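# Plug the charger into the power strip's second socket

## Task

Push the charger in fully and squarely into the power strip's second socket, counting from the end where its cord leaves the strip. The strip must remain lying flat on the table. Afterwards open the gripper and pull the hand away. The plug has to stay seated by itself, because it does not count if only the robot's grip holds it there.

## Robot and tools

Robot: two six-joint arms with parallel grippers, left_arm and right_arm. The names are labels, not image sides. Root links in the scene frame: left_arm near (+0.001, +0.275, -0.006) m, right_arm near (+0.005, -0.272, -0.011) m, both almost unrotated. Scene frame: origin at table-top height, midway between the arms, a few cm behind the table's near edge. +x points out over the table, +y toward left_arm, +z up. A bar and plate behind the bases are fixed and can stick up to about 3 cm above the table. Nothing warns you before an arm touches them.

Gripper: the fingers point along the gripper's +z and close along its y. end_effector_position is the point between the pads, about 1 cm short of the fingertips. The printed hand position can be off from the true one, more so at long reach.

execute_actions, argument actions, a list holding zero or one item, plus optional pictures (boolean).
- actions: [] sends nothing and returns the state with camera images.
- Move: {"rows": [[14 numbers], ...], "steps": n}. Give 1 to 15 rows. steps runs from 4 to 15 and defaults to 15, each step lasting 1/30 s. Row k is used on step k, and the last row repeats when there are fewer rows than steps. Every row has 14 numbers in [-1, 1], in one list covering both arms, even if only one arm moves. The order is left_arm waist, shoulder, elbow, wrist pitch, wrist yaw, wrist roll, gripper, then the same seven for right_arm.
- Joint numbers are offsets, not poses. They count from that arm's joint angles in the most recent result that printed them. Before any such result, and for a second or later call inside one reply, they count from where the arm is when the action begins. They do not count from the previous row. Scale: 1.0 equals 1.202 rad for the waist, 1.258 shoulder, 1.238 elbow, 2.073 wrist pitch, 2.022 for wrist yaw and for wrist roll. All zeros is not a hold: it drives the arm back to those reference angles.
- Gripper number is absolute: +1 fully open, -1 closed, on the same scale as grip_measured. The pads meet near -0.94, and each mm of object width adds about 0.0208. Each gripper's reading may be offset by up to 0.02. Sending a number below the object's width reading squeezes harder, up to roughly 50 to 62 N per pad. To keep a grip, keep sending the same closing number.
- Wait: {"steps": n} with n up to 300 and no rows. It returns after n steps counted from the last result, and your reply time is included in them.
- Joint ranges in radians, the same on both arms: waist -2.618 to 3.054, shoulder 0.000 to 3.142, elbow 0.000 to 3.142, wrist pitch -1.571 to 1.571, wrist yaw -1.571 to 1.571, wrist roll -2.094 to 2.094. If a target goes outward more than 0.036 rad beyond a range, the call is refused and nothing moves. True ends can differ by 0.036 rad, and commands past them are clipped. The clipping is reported as "joint sent to its limit", possibly for an earlier action.
- Speed: each step, the target may lead the measured angle by at most 0.202 (waist), 0.258 (shoulder), 0.238 (elbow), 0.573 (wrist pitch) or 0.522 (yaw, roll) rad. If a step would put a gripper more than 70 mm from where it is, all that arm's targets are scaled back. Friction can leave a joint up to 0.031 rad off, and smaller moves may not happen at all.
- Timing: the result comes 4 steps before the action ends, and those steps finish while you reply. The simulation keeps running while you think. The arms keep heading to the last row until they have all settled, or until a step is HELD.

Result lines: each arm's end_effector_position (m) and end_effector_quat_wxyz in the scene frame. grip_measured is on the -1 to +1 scale. Joint positions are six angles in rad plus the opening in m, which runs from 0.093 open to 0.000 closed. When the pads hold a rigid object, the opening settles up to about 12 mm below the object's width. The result also lists joint velocities and joint torques; the torques include offsets and noise, so treat them as rough. "joint command not followed" means the clearance check altered or blocked some joint targets. HELD marks steps on which your row was not sent. MOTOR HOT appears from 75 °C. OVER-TEMPERATURE FAULT means an arm was stopped: at 90 °C for 10 s, and at 100 °C the arm goes limp and falls. Holding loads heats the motors.

zoom_image: camera, one of "cam_low", "cam_left_wrist" or "cam_right_wrist", all 896x504. region is [x0, y0, x1, y1] in pixels, measured from the top-left corner, at most 504 by 504. It gives a closer view of that camera's latest image. The calibration for each camera (K, distortion, T_world_to_cam) was supplied, and wrist camera poses follow the arm's joint readings. cam_low sits near (0.39, -0.67, 0.25) looking across the table.

read_manual: section "licences" returns licence text and moves nothing.

finished_scene: scene (integer) ends that scene for good and reports whether the goal was met. The goal must still hold afterwards.

Avoid: dropping or knocking anything off the table, tipping or lifting the strip, slamming or pressing hard, and letting the arms collide with each other or the fixtures. Expect occasional brief tugs on held parts or pushes on loose objects. Move smoothly and release only once the plug is seated.

Each tool is called after ">>>" as a command line: name --argument value for each argument, lists and objects as JSON in quotes; but a table of rows of numbers goes row by row, as --pt "numbers of a row", without its own name.

## Session

>>> execute_actions --actions '[]'

Scene clock: 0.00 s of 4500.00 s.
left_arm: end_effector_position=(+0.3707, +0.2666, +0.2198) grip_measured=+0.989 end_effector_quat_wxyz=(+0.237, +0.134, +0.883, +0.383) | right_arm: end_effector_position=(+0.1786, -0.3262, +0.1679) grip_measured=+1.000 end_effector_quat_wxyz=(-0.129, -0.568, +0.774, -0.250)
Joint positions: left_arm=[-0.386  1.613  1.408 -0.974 -0.848  0.126  0.093] | right_arm=[ 0.162  1.158  1.072 -1.473  0.524 -1.141  0.093]
Joint velocities: left_arm=[-0.007 -0.002  0.002 -0.007 -0.022  0.022  0.001] | right_arm=[-0.007  0.002 -0.012 -0.007  0.007 -0.007  0.   ]
Joint torques (N m, as the arm reports them, + toward a larger angle): no reading
Motor temperatures (°C, as the motors report them): left_arm=[30 33 32 29 30 33] | right_arm=[29 32 31 32 31 32]

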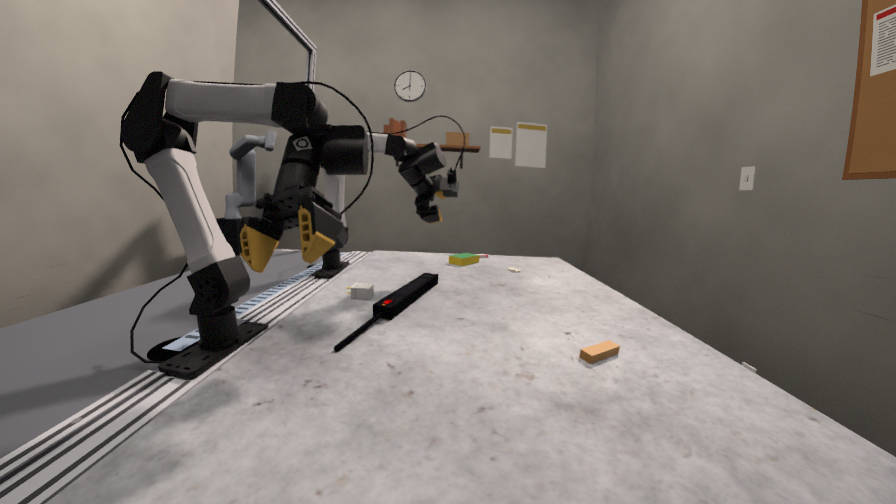

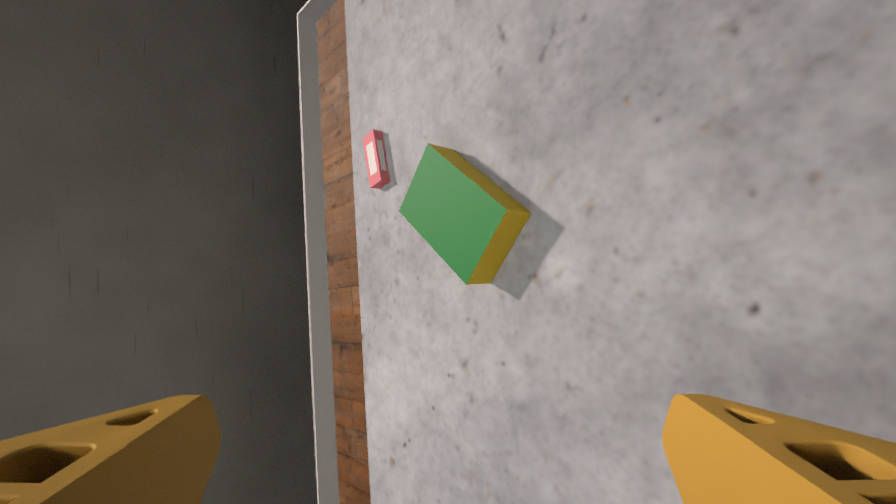

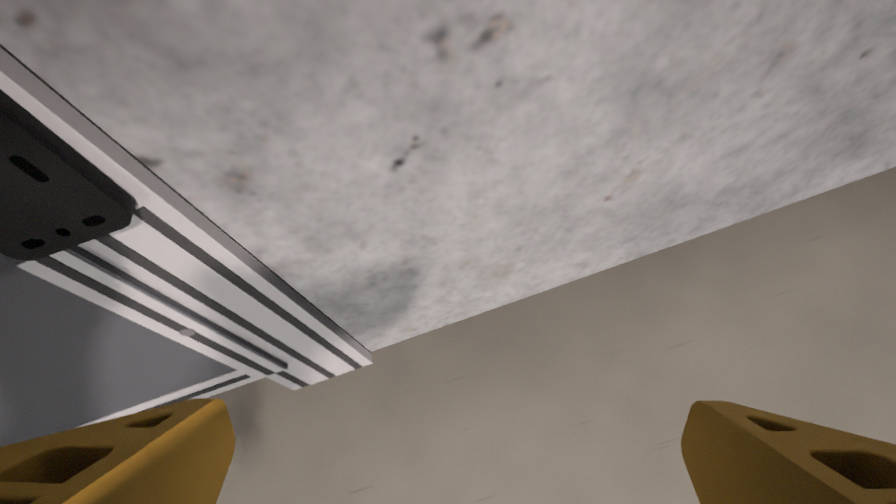

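>>> zoom_image --camera "cam_low" --region '[320, 250, 460, 360]'

Region (320, 250, 460, 360) of cam_low's 896x504 image, scaled by 3.600, with more detail than that image has; it fills the top 396 rows of this view, and the rest is white.

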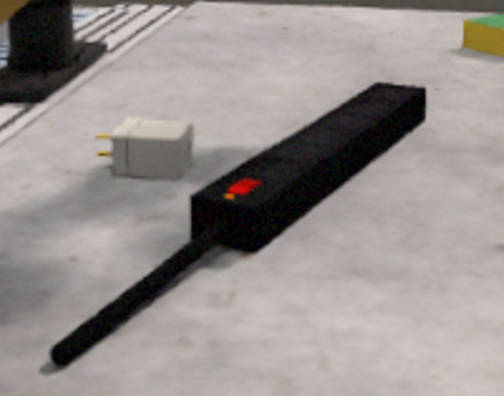

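>>> execute_actions --actions '[{"rows": [[-0.03,-0.01,-0.004,0,0.04,-0.006,1,0,0,0,0,0,0,1],[-0.07,-0.02,-0.008,0,0.085,-0.012,1,0,0,0,0,0,0,1],[-0.11,-0.03,-0.012,0,0.13,-0.02,1,0,0,0,0,0,0,1],[-0.15,-0.042,-0.017,-0.005,0.18,-0.027,1,0,0,0,0,0,0,1],[-0.19,-0.053,-0.022,-0.007,0.23,-0.034,1,0,0,0,0,0,0,1],[-0.23,-0.064,-0.027,-0.008,0.28,-0.041,1,0,0,0,0,0,0,1],[-0.27,-0.075,-0.031,-0.01,0.33,-0.048,1,0,0,0,0,0,0,1],[-0.30,-0.084,-0.035,-0.011,0.37,-0.054,1,0,0,0,0,0,0,1],[-0.325,-0.091,-0.038,-0.012,0.40,-0.059,1,0,0,0,0,0,0,1],[-0.344,-0.096,-0.040,-0.0125,0.419,-0.062,1,0,0,0,0,0,0,1]], "steps": 15}]'

>>> execute_actions --actions '[{"steps": 15}]' --pictures true

Scene clock: 7.60 s of 4500.00 s.
left_arm: end_effector_position=(+0.2960, +0.0642, +0.1940) grip_measured=+0.989 end_effector_quat_wxyz=(+0.270, +0.340, +0.899, +0.057) | right_arm: end_effector_position=(+0.1786, -0.3262, +0.1679) grip_measured=+1.000 end_effector_quat_wxyz=(-0.129, -0.568, +0.774, -0.250)
Joint positions: left_arm=[-0.76   1.528  1.392 -0.977 -0.277  0.049  0.093] | right_arm=[ 0.162  1.158  1.072 -1.473  0.524 -1.141  0.093]
Joint velocities: left_arm=[-0.955 -0.344 -0.164 -0.139  2.029 -0.198 -0.001] | right_arm=[ 0.012 -0.012  0.002 -0.007 -0.022  0.037  0.   ]
Joint torques (N m, as the arm reports them, + toward a larger angle): left_arm=[ 1.32 -7.97  5.96  1.18 -0.31 -0.1 ] | right_arm=[ 0.12 -2.32  6.49  0.45  0.12 -0.01]
Motor temperatures (°C, as the motors report them): left_arm=[30 34 33 30 30 33] | right_arm=[29 32 32 32 31 32]
Steps of this call (steps 1 to 90: nothing new was sent; then 4.23 s passed at rest; steps 91 to 101: the first 11 steps of this action). Readings (joint positions):
91: left_arm=[-0.389 1.613 1.408 -0.974 -0.840 0.126] | right_arm=[0.162 1.158 1.072 -1.473 0.524 -1.141]
92: left_arm=[-0.398 1.612 1.408 -0.974 -0.818 0.122] | right_arm=[0.162 1.158 1.072 -1.473 0.524 -1.141]
94: left_arm=[-0.455 1.604 1.408 -0.975 -0.735 0.110] | right_arm=[0.162 1.158 1.072 -1.473 0.524 -1.141]
98: left_arm=[-0.639 1.567 1.408 -0.976 -0.489 0.078] | right_arm=[0.162 1.158 1.072 -1.473 0.524 -1.141]
101: the state above

Scene clock: 8.10 s of 4500.00 s.
left_arm: end_effector_position=(+0.2510, +0.0223, +0.1889) grip_measured=+0.989 end_effector_quat_wxyz=(+0.223, +0.378, +0.896, -0.071) | right_arm: end_effector_position=(+0.1786, -0.3262, +0.1679) grip_measured=+1.000 end_effector_quat_wxyz=(-0.129, -0.568, +0.774, -0.250)
Joint positions: left_arm=[-0.81   1.504  1.381 -0.995 -0.016  0.011  0.093] | right_arm=[ 0.162  1.158  1.072 -1.473  0.524 -1.141  0.093]
Joint velocities: left_arm=[-0.012  0.002 -0.017  0.066  0.066 -0.007 -0.   ] | right_arm=[-0.007 -0.012  0.017  0.007 -0.022  0.037  0.   ]
Joint torques (N m, as the arm reports them, + toward a larger angle): left_arm=[ 0.81 -7.56  6.06  1.29  0.14 -0.18] | right_arm=[ 0.14 -2.3   6.52  0.44  0.12 -0.02]
Motor temperatures (°C, as the motors report them): left_arm=[30 34 33 30 30 33] | right_arm=[29 33 32 32 31 32]
Kept back: nothing.
Steps of this call (steps 1 to 4: the last 4 steps of your previous action; steps 5 to 15: the robot went on to your last target). Readings (joint positions):
1: left_arm=[-0.787 1.517 1.388 -0.980 -0.216 0.042] | right_arm=[0.162 1.158 1.072 -1.473 0.524 -1.141]
2: left_arm=[-0.803 1.511 1.386 -0.984 -0.168 0.036] | right_arm=[0.162 1.158 1.072 -1.473 0.524 -1.141]
4: left_arm=[-0.810 1.505 1.385 -0.989 -0.104 0.027] | right_arm=[0.162 1.158 1.072 -1.473 0.524 -1.141]
8: left_arm=[-0.810 1.504 1.382 -0.993 -0.046 0.017] | right_arm=[0.162 1.158 1.072 -1.473 0.524 -1.141]
15: the state above
camera_calibration (this result's frames):
cam_left_wrist: T_world_to_cam=[[-0.709579, -0.703633, -0.0373945, 0.1957], [-0.702949, 0.710551, -0.0312826, 0.205994], [0.0485822, 0.00408898, -0.998811, 0.261885], [0, 0, 0, 1]] pos_world=[0.270945, -0.00973948, 0.275335]

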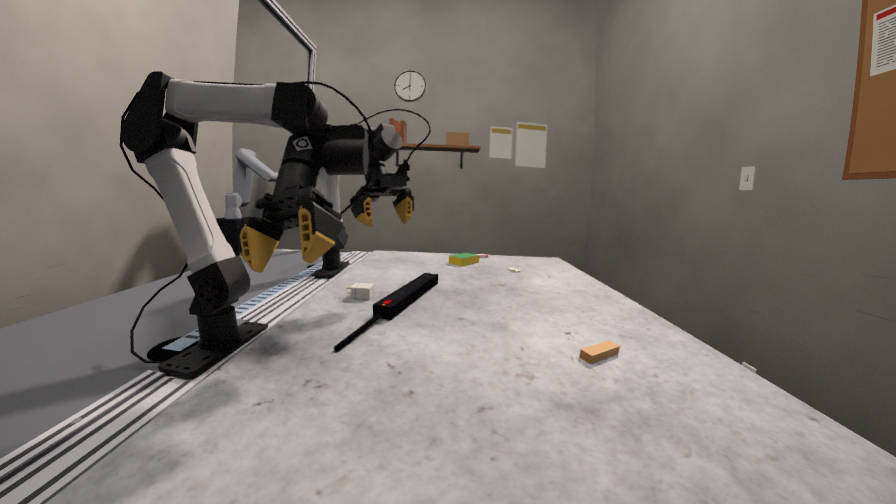

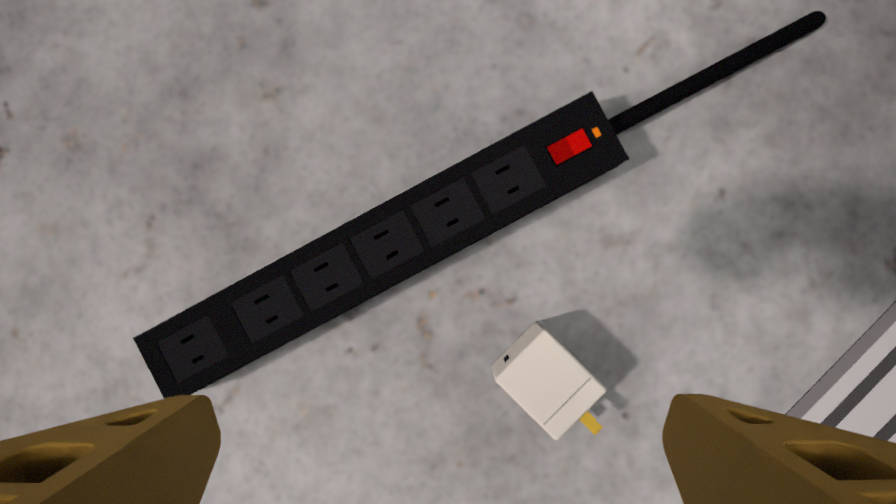

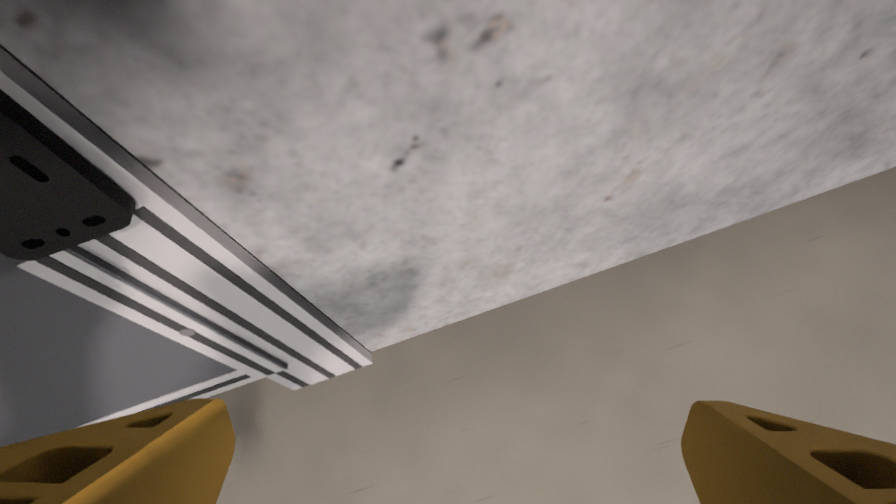

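>>> zoom_image --camera "cam_left_wrist" --region '[380, 140, 580, 280]'

>>> zoom_image --camera "cam_left_wrist" --region '[470, 300, 650, 450]'

Region (380, 140, 580, 280) of cam_left_wrist's 896x504 image, scaled by 2.520, with more detail than that image has; it fills the top 353 rows of this view, and the rest is white.

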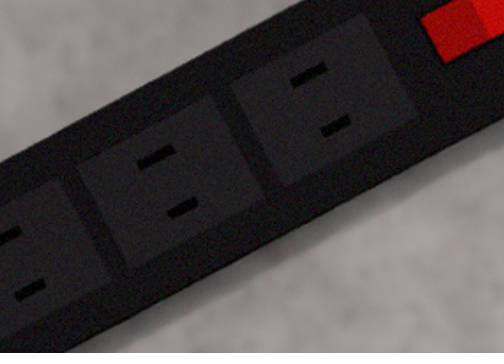

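Region (470, 300, 650, 450) of cam_left_wrist's 896x504 image, scaled by 2.800, with more detail than that image has.

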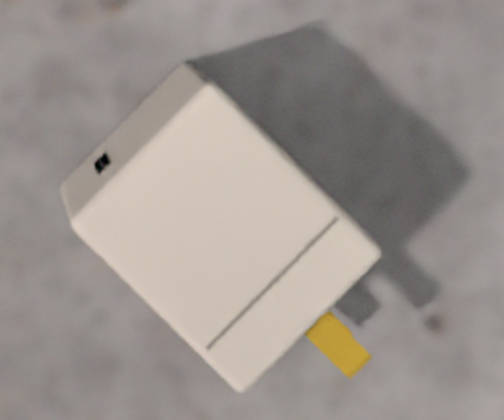

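>>> execute_actions --actions '[{"rows": [[-0.001,0.01,0.004,-0.004,0.003,-0.01,1,-0.005,0,0,0.03,-0.03,0.005,1],[-0.002,0.025,0.01,-0.01,0.007,-0.03,1,-0.012,0,0,0.08,-0.08,0.012,1],[-0.004,0.05,0.02,-0.02,0.014,-0.055,1,-0.022,0,0,0.14,-0.145,0.022,1],[-0.007,0.08,0.031,-0.033,0.023,-0.085,1,-0.035,0,0,0.21,-0.22,0.035,1],[-0.010,0.11,0.043,-0.045,0.032,-0.12,1,-0.05,0.01,-0.01,0.28,-0.29,0.048,1],[-0.013,0.145,0.056,-0.06,0.042,-0.155,1,-0.065,0.02,-0.02,0.35,-0.365,0.06,1],[-0.017,0.18,0.07,-0.074,0.052,-0.19,1,-0.08,0.03,-0.03,0.42,-0.44,0.072,1],[-0.020,0.22,0.085,-0.09,0.063,-0.23,1,-0.095,0.04,-0.04,0.49,-0.51,0.084,1],[-0.024,0.26,0.10,-0.107,0.075,-0.27,1,-0.11,0.05,-0.05,0.56,-0.585,0.096,1],[-0.027,0.295,0.115,-0.122,0.085,-0.305,1,-0.125,0.06,-0.06,0.63,-0.66,0.108,1],[-0.030,0.33,0.128,-0.136,0.095,-0.337,1,-0.14,0.07,-0.07,0.70,-0.73,0.12,1],[-0.033,0.357,0.139,-0.147,0.103,-0.365,1,-0.152,0.08,-0.08,0.77,-0.80,0.132,1],[-0.035,0.38,0.148,-0.157,0.109,-0.387,1,-0.163,0.09,-0.09,0.83,-0.87,0.143,1],[-0.036,0.394,0.153,-0.162,0.113,-0.40,1,-0.172,0.10,-0.10,0.89,-0.93,0.152,1],[-0.037,0.399,0.155,-0.164,0.115,-0.406,1,-0.179,0.11,-0.11,0.929,-0.972,0.159,1]], "steps": 15}]'

>>> execute_actions --actions '[{"steps": 25}]'

Scene clock: 13.97 s of 4500.00 s.
left_arm: end_effector_position=(+0.2365, +0.0048, +0.1075) grip_measured=+0.990 end_effector_quat_wxyz=(+0.029, +0.205, +0.976, -0.061) | right_arm: end_effector_position=(+0.3212, -0.2273, +0.1794) grip_measured=+1.000 end_effector_quat_wxyz=(+0.316, -0.494, +0.805, -0.095)
Joint positions: left_arm=[-0.827  1.819  1.494 -1.148  0.092 -0.396  0.093] | right_arm=[ 0.047  1.19   1.03  -0.759 -0.188 -1.006  0.093]
Joint velocities: left_arm=[-0.129  1.507  0.457 -0.652  0.549 -1.839  0.   ] | right_arm=[-0.628  0.442 -0.437  3.216 -2.952  0.652  0.   ]
Joint torques (N m, as the arm reports them, + toward a larger angle): left_arm=[-0.64 -8.46  9.33  0.39  0.15 -0.08] | right_arm=[-0.96 -1.35  6.27  1.77 -0.17  0.03]
Motor temperatures (°C, as the motors report them): left_arm=[30 35 33 30 30 33] | right_arm=[29 33 33 32 31 32]
Steps of this call (steps 1 to 15: the robot went on to your last target; steps 16 to 90: nothing new was sent; then 2.50 s passed at rest; steps 91 to 101: the first 11 steps of this action). Readings (joint positions):
91: left_arm=[-0.810 1.504 1.381 -0.996 -0.008 0.008] | right_arm=[0.162 1.158 1.072 -1.469 0.518 -1.140]
92: left_arm=[-0.810 1.505 1.381 -0.998 -0.008 0.000] | right_arm=[0.161 1.158 1.072 -1.452 0.496 -1.138]
94: left_arm=[-0.810 1.524 1.388 -1.014 -0.002 -0.040] | right_arm=[0.151 1.158 1.072 -1.359 0.388 -1.123]
98: left_arm=[-0.814 1.663 1.445 -1.080 0.041 -0.214] | right_arm=[0.103 1.160 1.063 -1.048 0.081 -1.069]
101: the state above

Scene clock: 14.80 s of 4500.00 s.
left_arm: end_effector_position=(+0.1948, +0.0125, +0.0580) grip_measured=+0.990 end_effector_quat_wxyz=(-0.140, -0.000, +0.990, +0.015) | right_arm: end_effector_position=(+0.3098, -0.1119, +0.3337) grip_measured=+1.000 end_effector_quat_wxyz=(+0.681, -0.652, +0.300, +0.145)
Joint positions: left_arm=[-0.848  2.024  1.546 -1.328  0.208 -0.8    0.093] | right_arm=[-0.041  1.294  0.944  0.434 -1.423 -0.825  0.093]
Joint velocities: left_arm=[ 0.002  0.002 -0.017  0.037 -0.022 -0.022 -0.001] | right_arm=[-0.007 -0.007  0.007  0.081 -0.125  0.051  0.   ]
Joint torques (N m, as the arm reports them, + toward a larger angle): left_arm=[ -0.29 -11.87   9.21  -0.36   0.23  -0.13] | right_arm=[-0.77 -4.28  6.84  1.82 -0.2   0.07]
Motor temperatures (°C, as the motors report them): left_arm=[30 35 33 30 30 33] | right_arm=[29 33 33 32 31 32]
Kept back: nothing.
Steps of this call (steps 1 to 4: the last 4 steps of your previous action; steps 5 to 25: the robot went on to your last target). Readings (joint positions):
1: left_arm=[-0.832 1.870 1.508 -1.172 0.110 -0.458] | right_arm=[0.026 1.207 1.016 -0.650 -0.287 -0.981]
2: left_arm=[-0.837 1.917 1.518 -1.195 0.127 -0.517] | right_arm=[0.007 1.226 1.001 -0.541 -0.385 -0.957]
4: left_arm=[-0.843 1.988 1.530 -1.236 0.156 -0.616] | right_arm=[-0.023 1.261 0.972 -0.326 -0.579 -0.912]
8: left_arm=[-0.848 2.024 1.532 -1.292 0.187 -0.726] | right_arm=[-0.041 1.294 0.944 0.074 -0.959 -0.859]
25: the state above

>>> execute_actions --actions '[{"rows": [[0,0,0,0,0,0,1,0,0.01,-0.01,0,0,0,1],[0,0,0,0,0,0,1,0,0.025,-0.024,0,0,0,1],[0,0,0,0,0,0,1,0,0.05,-0.048,0,0,0,1],[0,0,0,0,0,0,1,-0.002,0.08,-0.077,0.002,-0.002,0,1],[0,0,0,0,0,0,1,-0.003,0.11,-0.105,0.003,-0.003,0,1],[0,0,0,0,0,0,1,-0.004,0.145,-0.14,0.004,-0.004,0,1],[0,0,0,0,0,0,1,-0.005,0.18,-0.172,0.005,-0.005,0.001,1],[0,0,0,0,0,0,1,-0.006,0.215,-0.205,0.006,-0.006,0.002,1],[0,0,0,0,0,0,1,-0.007,0.25,-0.24,0.007,-0.007,0.002,1],[0,0,0,0,0,0,1,-0.008,0.285,-0.273,0.008,-0.008,0.003,1],[0,0,0,0,0,0,1,-0.009,0.315,-0.30,0.009,-0.009,0.003,1],[0,0,0,0,0,0,1,-0.01,0.34,-0.326,0.009,-0.009,0.003,1],[0,0,0,0,0,0,1,-0.01,0.36,-0.345,0.009,-0.009,0.003,1],[0,0,0,0,0,0,1,-0.01,0.372,-0.36,0.009,-0.009,0.003,1],[0,0,0,0,0,0,1,-0.01,0.376,-0.37,0.009,-0.009,0.003,1]], "steps": 15}]'

>>> execute_actions --actions '[{"steps": 15}]' --pictures true

Scene clock: 15.63 s of 4500.00 s.
left_arm: end_effector_position=(+0.1947, +0.0126, +0.0580) grip_measured=+0.990 end_effector_quat_wxyz=(-0.140, -0.001, +0.990, +0.015) | right_arm: end_effector_position=(+0.3276, -0.1194, +0.1906) grip_measured=+1.000 end_effector_quat_wxyz=(+0.610, -0.591, +0.443, +0.286)
Joint positions: left_arm=[-0.848  2.024  1.546 -1.329  0.208 -0.801  0.093] | right_arm=[-0.041  1.538  0.717  0.462 -1.431 -0.824  0.093]
Joint velocities: left_arm=[-0.007  0.002 -0.022 -0.037 -0.037 -0.095 -0.002] | right_arm=[ 0.002  1.189 -1.033 -0.007  0.007  0.037  0.   ]
Joint torques (N m, as the arm reports them, + toward a larger angle): left_arm=[  0.12 -10.39   6.65  -0.24   0.14  -0.02] | right_arm=[-0.36 -4.7   5.13  1.65 -0.46  0.05]
Motor temperatures (°C, as the motors report them): left_arm=[30 35 33 30 30 33] | right_arm=[29 33 33 32 31 32]
Steps of this call (steps 1 to 14: the robot went on to your last target; steps 15 to 25: the first 11 steps of this action). Readings (joint positions):
15: left_arm=[-0.848 2.024 1.546 -1.329 0.208 -0.801] | right_arm=[-0.041 1.294 0.944 0.440 -1.432 -0.825]
16: left_arm=[-0.848 2.024 1.546 -1.329 0.208 -0.801] | right_arm=[-0.041 1.294 0.943 0.440 -1.431 -0.825]
18: left_arm=[-0.848 2.024 1.546 -1.329 0.208 -0.801] | right_arm=[-0.041 1.306 0.924 0.450 -1.431 -0.825]
22: left_arm=[-0.848 2.024 1.546 -1.329 0.208 -0.801] | right_arm=[-0.041 1.418 0.821 0.462 -1.431 -0.825]
25: the state above

Scene clock: 16.13 s of 4500.00 s.
left_arm: end_effector_position=(+0.1947, +0.0126, +0.0580) grip_measured=+0.990 end_effector_quat_wxyz=(-0.140, -0.001, +0.990, +0.015) | right_arm: end_effector_position=(+0.2769, -0.1213, +0.0648) grip_measured=+1.000 end_effector_quat_wxyz=(+0.496, -0.486, +0.581, +0.424)
Joint positions: left_arm=[-0.848  2.024  1.546 -1.329  0.208 -0.801  0.093] | right_arm=[-0.041  1.772  0.478  0.437 -1.432 -0.824  0.093]
Joint velocities: left_arm=[ 0.032 -0.007  0.002 -0.022 -0.037 -0.022 -0.001] | right_arm=[ 0.002 -0.007 -0.002 -0.007 -0.037  0.037  0.   ]
Joint torques (N m, as the arm reports them, + toward a larger angle): left_arm=[  0.14 -10.38   6.66  -0.25   0.15  -0.02] | right_arm=[-0.72 -6.29  4.99  1.61 -0.77  0.01]
Motor temperatures (°C, as the motors report them): left_arm=[30 35 33 30 30 33] | right_arm=[29 33 33 32 31 32]
Kept back: nothing.
Steps of this call (steps 1 to 4: the last 4 steps of your previous action; steps 5 to 15: the robot went on to your last target). Readings (joint positions):
1: left_arm=[-0.848 2.024 1.546 -1.329 0.208 -0.801] | right_arm=[-0.041 1.580 0.679 0.462 -1.431 -0.824]
2: left_arm=[-0.848 2.024 1.546 -1.329 0.208 -0.801] | right_arm=[-0.041 1.623 0.640 0.462 -1.431 -0.824]
4: left_arm=[-0.848 2.024 1.546 -1.329 0.208 -0.801] | right_arm=[-0.041 1.707 0.559 0.459 -1.431 -0.824]
8: left_arm=[-0.848 2.024 1.546 -1.329 0.208 -0.801] | right_arm=[-0.041 1.772 0.478 0.427 -1.432 -0.824]
15: the state above
camera_calibration (this result's frames):
cam_left_wrist: T_world_to_cam=[[0.000608633, -0.999647, -0.026546, 0.0087807], [-0.750633, -0.0179961, 0.660474, 0.14753], [-0.660719, 0.0195243, -0.75038, 0.257373], [0, 0, 0, 1]] pos_world=[0.280786, 0.00640753, 0.0959212]
cam_right_wrist: T_world_to_cam=[[0.986987, -0.159622, -0.0194416, -0.291807], [-0.104062, -0.541866, -0.833998, 0.0554223], [0.12259, 0.825168, -0.551425, 0.181719], [0, 0, 0, 1]] pos_world=[0.2715, -0.166496, 0.140753]

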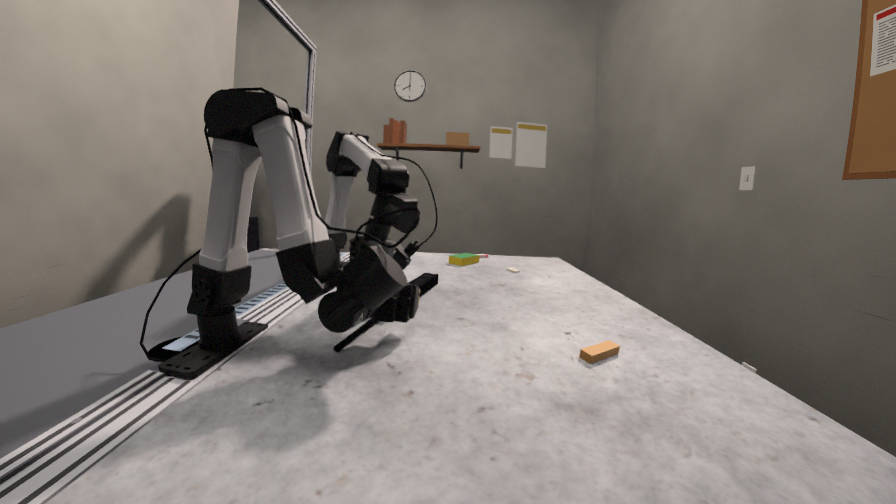

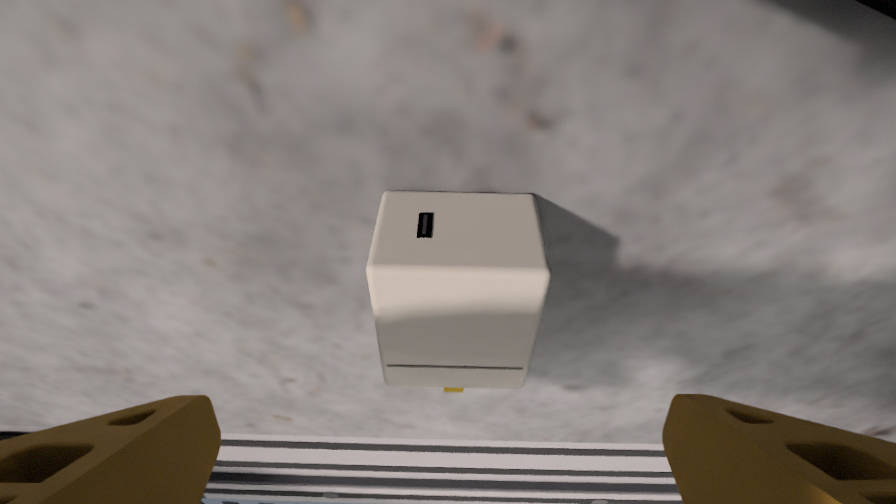

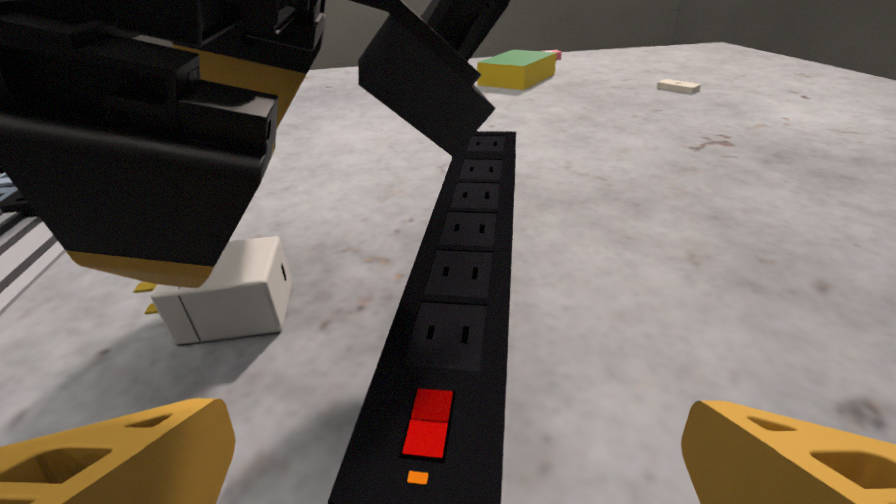

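>>> execute_actions --actions '[{"rows": [[0.001,0.002,-0.012,0.006,0.001,0,1,0,0,0,0,0,0,1],[0.002,0.004,-0.022,0.013,0.002,0,1,0,0,0,0,0,0,1],[0.003,0.007,-0.031,0.021,0.003,0,1,0,0,0,0,0,0,1],[0.004,0.010,-0.040,0.03,0.004,0,1,0,0,0,0,0,0,1],[0.005,0.013,-0.049,0.039,0.005,0,1,0,0,0,0,0,0,1],[0.006,0.016,-0.058,0.048,0.006,0,1,0,0,0,0,0,0,1],[0.007,0.019,-0.067,0.057,0.007,0,1,0,0,0,0,0,0,1],[0.008,0.022,-0.076,0.066,0.007,0,1,0,0,0,0,0,0,1],[0.009,0.025,-0.084,0.074,0.007,0,1,0,0,0,0,0,0,1],[0.009,0.027,-0.091,0.081,0.007,0,1,0,0,0,0,0,0,1],[0.009,0.029,-0.097,0.086,0.007,0,1,0,0,0,0,0,0,1],[0.009,0.031,-0.101,0.089,0.007,0,1,0,0,0,0,0,0,1],[0.009,0.032,-0.104,0.089,0.007,0,1,0,0,0,0,0,0,1]], "steps": 15}]'

>>> execute_actions --actions '[{"steps": 15}]' --pictures true

Scene clock: 19.03 s of 4500.00 s.
left_arm: end_effector_position=(+0.1939, +0.0132, +0.0330) grip_measured=+0.990 end_effector_quat_wxyz=(-0.139, -0.001, +0.990, +0.010) | right_arm: end_effector_position=(+0.2770, -0.1213, +0.0649) grip_measured=+1.000 end_effector_quat_wxyz=(+0.497, -0.487, +0.580, +0.424)
Joint positions: left_arm=[-0.848  2.037  1.463 -1.223  0.212 -0.801  0.093] | right_arm=[-0.041  1.772  0.478  0.438 -1.432 -0.824  0.093]
Joint velocities: left_arm=[-0.002  0.125 -0.256  0.432 -0.007 -0.037  0.001] | right_arm=[ 0.012 -0.007  0.002 -0.037  0.007  0.022  0.   ]
Joint torques (N m, as the arm reports them, + toward a larger angle): left_arm=[ 0.9  -9.08  4.6  -0.11  0.26 -0.03] | right_arm=[ 0.14 -5.87  4.42  1.42 -0.68 -0.03]
Motor temperatures (°C, as the motors report them): left_arm=[30 36 33 30 30 33] | right_arm=[29 33 33 33 31 32]
Steps of this call (steps 1 to 15: the robot went on to your last target; steps 16 to 76: nothing new was sent; steps 77 to 87: the first 11 steps of this action). Readings (joint positions):
77: left_arm=[-0.848 2.024 1.546 -1.329 0.208 -0.801] | right_arm=[-0.041 1.772 0.478 0.438 -1.432 -0.824]
78: left_arm=[-0.848 2.024 1.546 -1.327 0.208 -0.801] | right_arm=[-0.041 1.772 0.478 0.438 -1.432 -0.824]
80: left_arm=[-0.848 2.024 1.538 -1.314 0.208 -0.801] | right_arm=[-0.041 1.772 0.478 0.438 -1.432 -0.824]
84: left_arm=[-0.848 2.025 1.494 -1.265 0.211 -0.801] | right_arm=[-0.041 1.772 0.478 0.438 -1.432 -0.824]
87: the state above

Scene clock: 19.53 s of 4500.00 s.
left_arm: end_effector_position=(+0.1974, +0.0097, +0.0189) grip_measured=+0.990 end_effector_quat_wxyz=(-0.133, +0.000, +0.991, +0.003) | right_arm: end_effector_position=(+0.2770, -0.1213, +0.0649) grip_measured=+1.000 end_effector_quat_wxyz=(+0.497, -0.487, +0.580, +0.424)
Joint positions: left_arm=[-0.848  2.056  1.437 -1.159  0.214 -0.801  0.093] | right_arm=[-0.041  1.772  0.478  0.438 -1.432 -0.824  0.093]
Joint velocities: left_arm=[-0.022  0.002 -0.012  0.022  0.007  0.11   0.   ] | right_arm=[ 0.007 -0.022  0.007  0.007 -0.007  0.007  0.   ]
Joint torques (N m, as the arm reports them, + toward a larger angle): left_arm=[ 0.93 -9.75  4.47 -0.05  0.2  -0.04] | right_arm=[ 0.1  -5.88  4.37  1.43 -0.68 -0.03]
Motor temperatures (°C, as the motors report them): left_arm=[30 36 33 30 30 33] | right_arm=[29 33 33 33 31 32]
Kept back: nothing.
Steps of this call (steps 1 to 4: the last 4 steps of your previous action; steps 5 to 15: the robot went on to your last target). Readings (joint positions):
1: left_arm=[-0.848 2.042 1.455 -1.210 0.212 -0.801] | right_arm=[-0.041 1.772 0.478 0.438 -1.432 -0.824]
2: left_arm=[-0.848 2.047 1.448 -1.199 0.213 -0.801] | right_arm=[-0.041 1.772 0.478 0.438 -1.432 -0.824]
4: left_arm=[-0.848 2.054 1.439 -1.184 0.213 -0.801] | right_arm=[-0.041 1.772 0.478 0.438 -1.432 -0.824]
8: left_arm=[-0.848 2.056 1.437 -1.168 0.213 -0.801] | right_arm=[-0.041 1.772 0.478 0.438 -1.432 -0.824]
15: the state above
camera_calibration (this result's frames):
cam_left_wrist: T_world_to_cam=[[0.00123578, -0.999996, -0.00252443, 0.00432153], [-0.760504, -0.00257901, 0.649328, 0.177365], [-0.649332, 0.00111741, -0.760505, 0.227987], [0, 0, 0, 1]] pos_world=[0.28292, 0.00452419, 0.0582281]
cam_right_wrist: T_world_to_cam=[[0.987026, -0.159556, -0.0179232, -0.292017], [-0.102757, -0.541966, -0.834094, 0.0551466], [0.123371, 0.825115, -0.551331, 0.181534], [0, 0, 0, 1]] pos_world=[0.271499, -0.166492, 0.140849]

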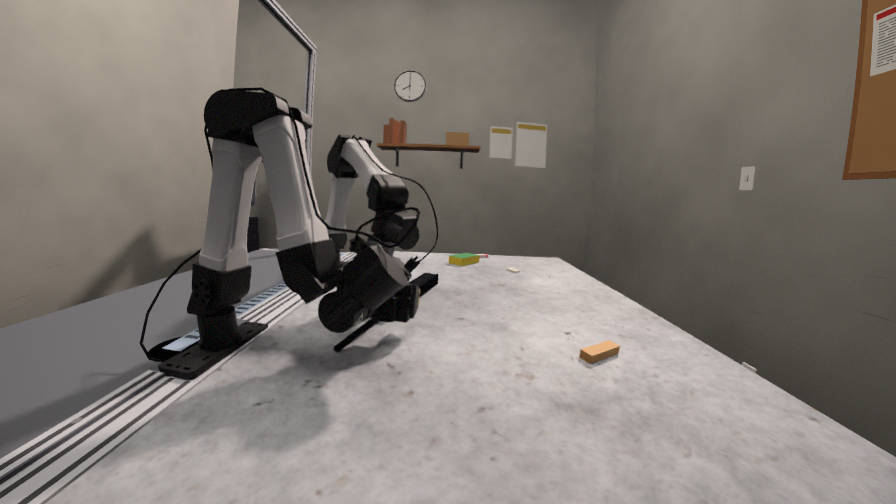

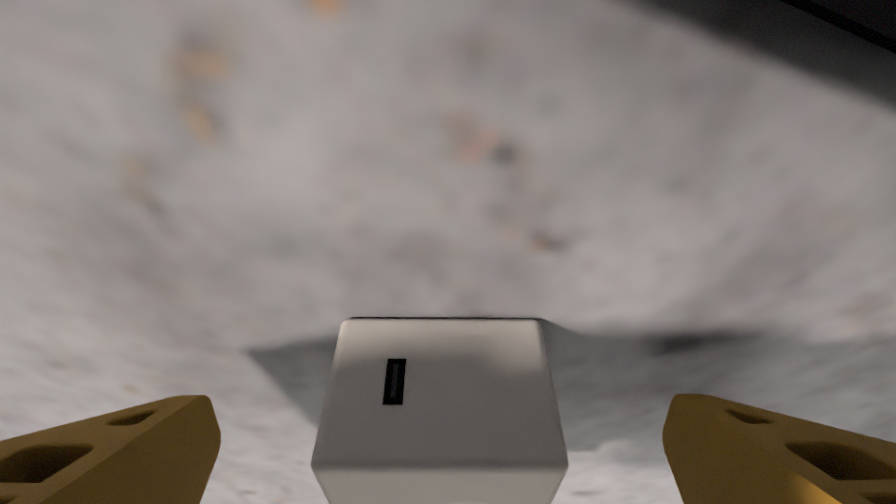

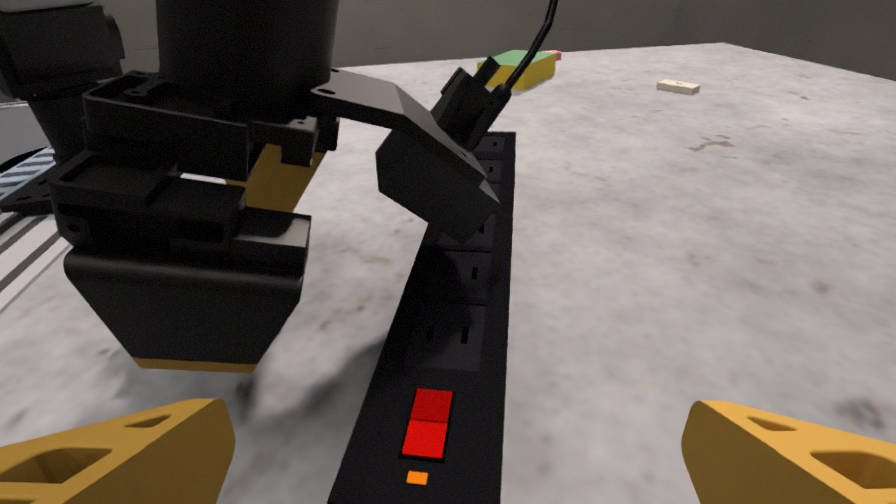

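>>> execute_actions --actions '[{"rows": [[0,0,0,0,0,0,0.8,0,0,0,0,0,0,1],[0,0,0,0,0,0,0.6,0,0,0,0,0,0,1],[0,0,0,0,0,0,0.42,0,0,0,0,0,0,1],[0,0,0,0,0,0,0.27,0,0,0,0,0,0,1],[0,0,0,0,0,0,0.15,0,0,0,0,0,0,1],[0,0,0,0,0,0,0.06,0,0,0,0,0,0,1],[0,0,0,0,0,0,-0.01,0,0,0,0,0,0,1],[0,0,0,0,0,0,-0.06,0,0,0,0,0,0,1],[0,0,0,0,0,0,-0.10,0,0,0,0,0,0,1],[0,0,0,0,0,0,-0.14,0,0,0,0,0,0,1],[0,0,0,0,0,0,-0.19,0,0,0,0,0,0,1],[0,0,0,0,0,0,-0.25,0,0,0,0,0,0,1],[0,0,0,0,0,0,-0.31,0,0,0,0,0,0,1],[0,0,0,0,0,0,-0.37,0,0,0,0,0,0,1],[0,0,0,0,0,0,-0.42,0,0,0,0,0,0,1]], "steps": 15}]'

>>> execute_actions --actions '[{"steps": 10}]' --pictures true

Scene clock: 20.53 s of 4500.00 s.
left_arm: end_effector_position=(+0.1976, +0.0094, +0.0189) grip_measured=-0.162 end_effector_quat_wxyz=(-0.132, +0.000, +0.991, +0.003) | right_arm: end_effector_position=(+0.2770, -0.1213, +0.0649) grip_measured=+1.000 end_effector_quat_wxyz=(+0.497, -0.487, +0.580, +0.424)
Joint positions: left_arm=[-0.848  2.056  1.437 -1.157  0.214 -0.801  0.037] | right_arm=[-0.041  1.772  0.478  0.438 -1.432 -0.824  0.093]
Joint velocities: left_arm=[ 0.002 -0.012 -0.002  0.007 -0.037 -0.022 -0.042] | right_arm=[ 0.002 -0.017  0.007  0.051 -0.051 -0.037  0.   ]
Joint torques (N m, as the arm reports them, + toward a larger angle): left_arm=[  0.14 -10.44   6.47  -0.18   0.15  -0.01] | right_arm=[ 0.12 -5.86  4.41  1.44 -0.69 -0.03]
Motor temperatures (°C, as the motors report them): left_arm=[30 37 33 30 30 33] | right_arm=[29 33 33 33 31 32]
Steps of this call (steps 1 to 15: the robot went on to your last target; steps 16 to 19: nothing new was sent; steps 20 to 30: the first 11 steps of this action). Readings (joint positions):
20: left_arm=[-0.848 2.056 1.437 -1.157 0.214 -0.801] | right_arm=[-0.041 1.772 0.478 0.438 -1.432 -0.824]
21: left_arm=[-0.848 2.056 1.437 -1.157 0.214 -0.801] | right_arm=[-0.041 1.772 0.478 0.438 -1.432 -0.824]
23: left_arm=[-0.848 2.056 1.437 -1.157 0.214 -0.801] | right_arm=[-0.041 1.772 0.478 0.438 -1.432 -0.824]
27: left_arm=[-0.848 2.056 1.437 -1.157 0.214 -0.801] | right_arm=[-0.041 1.772 0.478 0.438 -1.432 -0.824]
30: the state above

Scene clock: 20.87 s of 4500.00 s.
left_arm: end_effector_position=(+0.1976, +0.0094, +0.0189) grip_measured=-0.278 end_effector_quat_wxyz=(-0.132, +0.000, +0.991, +0.003) | right_arm: end_effector_position=(+0.2770, -0.1213, +0.0649) grip_measured=+1.000 end_effector_quat_wxyz=(+0.497, -0.487, +0.580, +0.424)
Joint positions: left_arm=[-0.848  2.056  1.437 -1.157  0.214 -0.801  0.032] | right_arm=[-0.041  1.772  0.478  0.438 -1.432 -0.824  0.093]
Joint velocities: left_arm=[ 0.002 -0.007 -0.002  0.022  0.051 -0.037  0.001] | right_arm=[-0.012  0.017  0.002  0.007 -0.022 -0.066  0.   ]
Joint torques (N m, as the arm reports them, + toward a larger angle): left_arm=[  0.16 -10.5    6.46  -0.2    0.16  -0.04] | right_arm=[ 0.14 -5.86  4.41  1.44 -0.69 -0.03]
Motor temperatures (°C, as the motors report them): left_arm=[30 37 33 30 30 33] | right_arm=[29 33 33 33 31 32]
Kept back: nothing.
Steps of this call (steps 1 to 4: the last 4 steps of your previous action; steps 5 to 10: the robot went on to your last target). Readings (joint positions):
1: left_arm=[-0.848 2.056 1.437 -1.157 0.214 -0.801] | right_arm=[-0.041 1.772 0.478 0.438 -1.432 -0.824]
2: left_arm=[-0.848 2.056 1.437 -1.157 0.214 -0.801] | right_arm=[-0.041 1.772 0.478 0.438 -1.432 -0.824]
4: left_arm=[-0.848 2.056 1.437 -1.157 0.214 -0.801] | right_arm=[-0.041 1.772 0.478 0.438 -1.432 -0.824]
8: left_arm=[-0.848 2.056 1.437 -1.157 0.214 -0.801] | right_arm=[-0.041 1.772 0.478 0.438 -1.432 -0.824]
10: the state above
camera_calibration (this result's frames):
cam_left_wrist: T_world_to_cam=[[0.00120115, -0.999998, -0.00140318, 0.00404534], [-0.761177, -0.00182431, 0.648542, 0.177734], [-0.648543, 0.000289069, -0.761178, 0.227958], [0, 0, 0, 1]] pos_world=[0.283123, 0.00430368, 0.0582543]
cam_right_wrist: T_world_to_cam=[[0.987026, -0.159556, -0.0179232, -0.292017], [-0.102757, -0.541966, -0.834094, 0.0551466], [0.123371, 0.825115, -0.551331, 0.181534], [0, 0, 0, 1]] pos_world=[0.271499, -0.166492, 0.140849]

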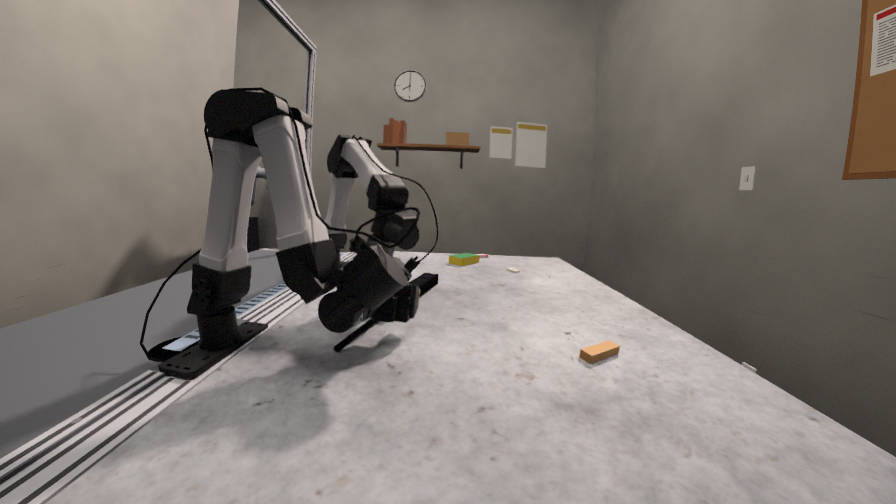

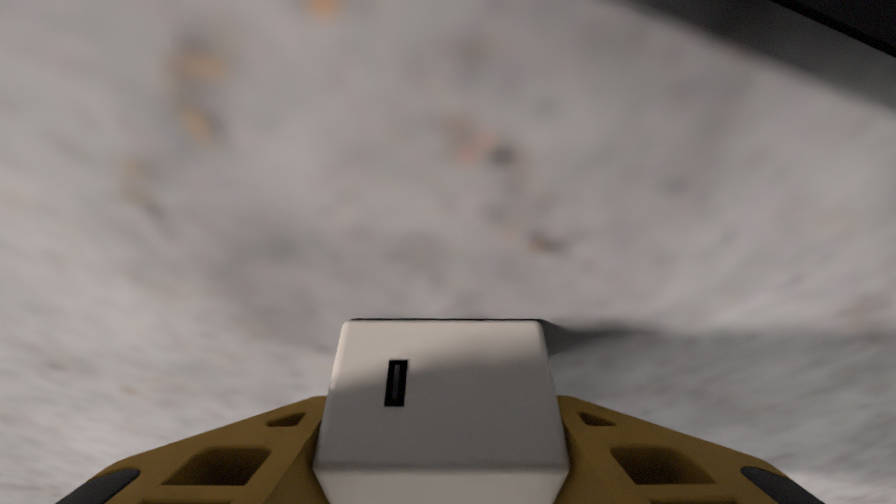

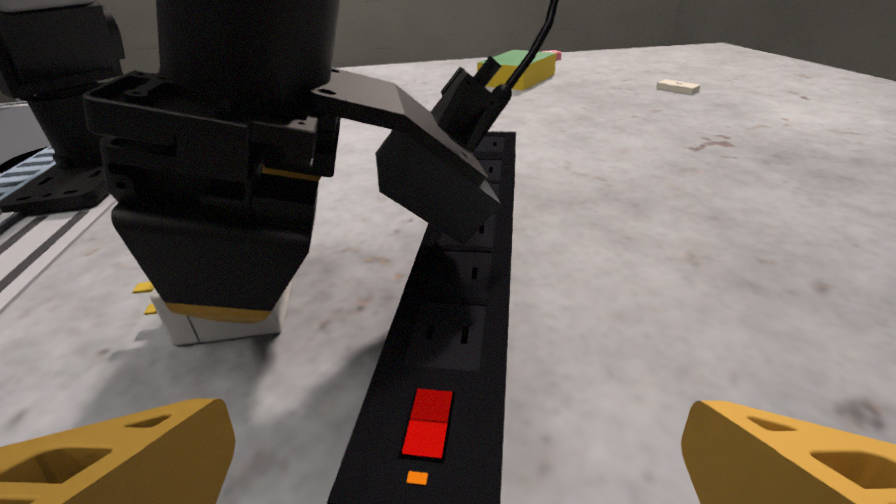

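>>> zoom_image --camera "cam_right_wrist" --region '[100, 200, 340, 380]'

Region (100, 200, 340, 380) of cam_right_wrist's 896x504 image, scaled by 2.100, with more detail than that image has; it fills the top 378 rows of this view, and the rest is white.

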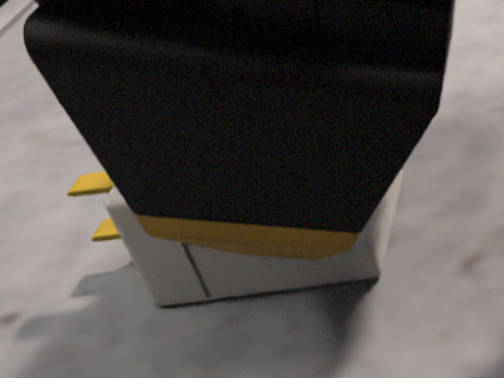

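>>> execute_actions --actions '[{"rows": [[0,-0.02,0,0,0,0,-0.42,0,0,0,0,0,0,1],[0,-0.04,0,0,0,0,-0.42,0,0,0,0,0,0,1],[0,-0.065,-0.01,0.002,0,0,-0.42,0,0,0,0,0,0,1],[-0.003,-0.095,-0.03,0.006,-0.005,0.004,-0.42,0,0,0,0,0,0,1],[-0.008,-0.13,-0.055,0.012,-0.012,0.01,-0.42,0,0,0,0,0,0,1],[-0.014,-0.17,-0.085,0.018,-0.022,0.017,-0.42,0,0,0,0,0,0,1],[-0.021,-0.21,-0.115,0.025,-0.034,0.025,-0.42,0,0,0,0,0,0,1],[-0.029,-0.25,-0.145,0.032,-0.047,0.034,-0.42,0,0,0,0,0,0,1],[-0.037,-0.29,-0.175,0.039,-0.061,0.043,-0.42,0,0,0,0,0,0,1],[-0.045,-0.33,-0.205,0.046,-0.075,0.052,-0.42,0,0,0,0,0,0,1],[-0.053,-0.37,-0.235,0.054,-0.09,0.062,-0.42,0,0,0,0,0,0,1],[-0.061,-0.41,-0.265,0.064,-0.105,0.072,-0.42,0,0,0,0,0,0,1],[-0.069,-0.445,-0.295,0.078,-0.12,0.082,-0.42,0,0,0,0,0,0,1],[-0.077,-0.475,-0.322,0.096,-0.135,0.092,-0.42,0,0,0,0,0,0,1],[-0.085,-0.50,-0.347,0.12,-0.15,0.10,-0.42,0,0,0,0,0,0,1]], "steps": 15}]'

Scene clock: 23.57 s of 4500.00 s.
left_arm: end_effector_position=(+0.1799, +0.0313, +0.0783) grip_measured=-0.278 end_effector_quat_wxyz=(-0.024, +0.060, +0.997, -0.050) | right_arm: end_effector_position=(+0.2770, -0.1213, +0.0649) grip_measured=+1.000 end_effector_quat_wxyz=(+0.497, -0.487, +0.580, +0.424)
Joint positions: left_arm=[-0.884  1.69   1.231 -1.091  0.128 -0.744  0.032] | right_arm=[-0.041  1.772  0.478  0.438 -1.432 -0.824  0.093]
Joint velocities: left_arm=[-0.325 -1.609 -1.033  0.256 -0.637  0.344 -0.001] | right_arm=[-0.012  0.022  0.012 -0.037  0.007 -0.022  0.   ]
Joint torques (N m, as the arm reports them, + toward a larger angle): left_arm=[-0.44 -7.66  5.1   0.33  0.02 -0.02] | right_arm=[ 0.14 -5.86  4.42  1.45 -0.69 -0.02]
Motor temperatures (°C, as the motors report them): left_arm=[30 37 33 30 30 33] | right_arm=[29 34 34 33 31 32]
Steps of this call (steps 1 to 15: the robot went on to your last target; steps 16 to 70: nothing new was sent; steps 71 to 81: the first 11 steps of this action). Readings (joint positions):
71: left_arm=[-0.848 2.056 1.437 -1.157 0.214 -0.801] | right_arm=[-0.041 1.772 0.478 0.438 -1.432 -0.824]
72: left_arm=[-0.848 2.054 1.437 -1.157 0.214 -0.801] | right_arm=[-0.041 1.772 0.478 0.438 -1.432 -0.824]
74: left_arm=[-0.848 2.031 1.432 -1.152 0.213 -0.801] | right_arm=[-0.041 1.772 0.478 0.438 -1.432 -0.824]
78: left_arm=[-0.855 1.862 1.334 -1.114 0.181 -0.780] | right_arm=[-0.041 1.772 0.478 0.438 -1.432 -0.824]
81: the state above

>>> execute_actions --actions '[{"rows": [[-0.057,-0.209,-0.183,0.10,-0.115,0.076,-0.42,0,0,0,0,0,0,1],[-0.061,-0.208,-0.188,0.125,-0.13,0.083,-0.42,0,0,0,0,0,0,1],[-0.067,-0.207,-0.197,0.16,-0.15,0.093,-0.42,0,0,0,0,0,0,1],[-0.074,-0.206,-0.21,0.20,-0.175,0.105,-0.42,0,0,0,0,0,0,1],[-0.082,-0.204,-0.226,0.245,-0.20,0.119,-0.42,0,0,0,0,0,0,1],[-0.090,-0.202,-0.244,0.29,-0.228,0.134,-0.42,0,0,0,0,0,0,1],[-0.098,-0.20,-0.263,0.34,-0.256,0.149,-0.42,0,0,0,0,0,0,1],[-0.106,-0.198,-0.283,0.39,-0.284,0.164,-0.42,0,0,0,0,0,0,1],[-0.114,-0.195,-0.303,0.44,-0.31,0.179,-0.42,0,0,0,0,0,0,1],[-0.122,-0.193,-0.323,0.49,-0.335,0.193,-0.42,0,0,0,0,0,0,1],[-0.129,-0.191,-0.342,0.54,-0.357,0.206,-0.42,0,0,0,0,0,0,1],[-0.135,-0.189,-0.36,0.585,-0.376,0.218,-0.42,0,0,0,0,0,0,1],[-0.140,-0.187,-0.375,0.625,-0.39,0.228,-0.42,0,0,0,0,0,0,1],[-0.143,-0.185,-0.387,0.66,-0.40,0.235,-0.42,0,0,0,0,0,0,1],[-0.144,-0.184,-0.396,0.687,-0.404,0.238,-0.42,0,0,0,0,0,0,1]], "steps": 15}]'

Scene clock: 24.53 s of 4500.00 s.
left_arm: end_effector_position=(+0.2466, +0.0111, +0.1066) grip_measured=-0.278 end_effector_quat_wxyz=(+0.361, +0.198, +0.910, -0.055) | right_arm: end_effector_position=(+0.2770, -0.1213, +0.0649) grip_measured=+1.000 end_effector_quat_wxyz=(+0.497, -0.487, +0.580, +0.424)
Joint positions: left_arm=[-1.015  1.434  0.862 -0.376 -0.388 -0.441  0.032] | right_arm=[-0.041  1.772  0.478  0.438 -1.432 -0.824  0.093]
Joint velocities: left_arm=[-0.271  0.022 -0.716  2.557 -1.341  0.711 -0.001] | right_arm=[ 0.022  0.012  0.002  0.037 -0.095 -0.022  0.   ]
Joint torques (N m, as the arm reports them, + toward a larger angle): left_arm=[-0.44 -4.59  7.27  1.79 -0.13  0.03] | right_arm=[ 0.11 -5.89  4.41  1.45 -0.69 -0.02]
Motor temperatures (°C, as the motors report them): left_arm=[30 37 33 30 30 33] | right_arm=[29 34 34 33 31 32]
Steps of this call (steps 1 to 4: the last 4 steps of your previous action; steps 5 to 18: the robot went on to your last target; steps 19 to 29: the first 11 steps of this action). Readings (joint positions):
19: left_arm=[-0.942 1.433 1.026 -0.929 -0.076 -0.608] | right_arm=[-0.041 1.772 0.478 0.438 -1.432 -0.824]
20: left_arm=[-0.943 1.433 1.024 -0.920 -0.084 -0.604] | right_arm=[-0.041 1.772 0.478 0.438 -1.432 -0.824]
22: left_arm=[-0.950 1.433 1.010 -0.864 -0.118 -0.587] | right_arm=[-0.041 1.772 0.478 0.438 -1.432 -0.824]
26: left_arm=[-0.985 1.433 0.936 -0.625 -0.255 -0.515] | right_arm=[-0.041 1.772 0.478 0.438 -1.432 -0.824]
29: the state above


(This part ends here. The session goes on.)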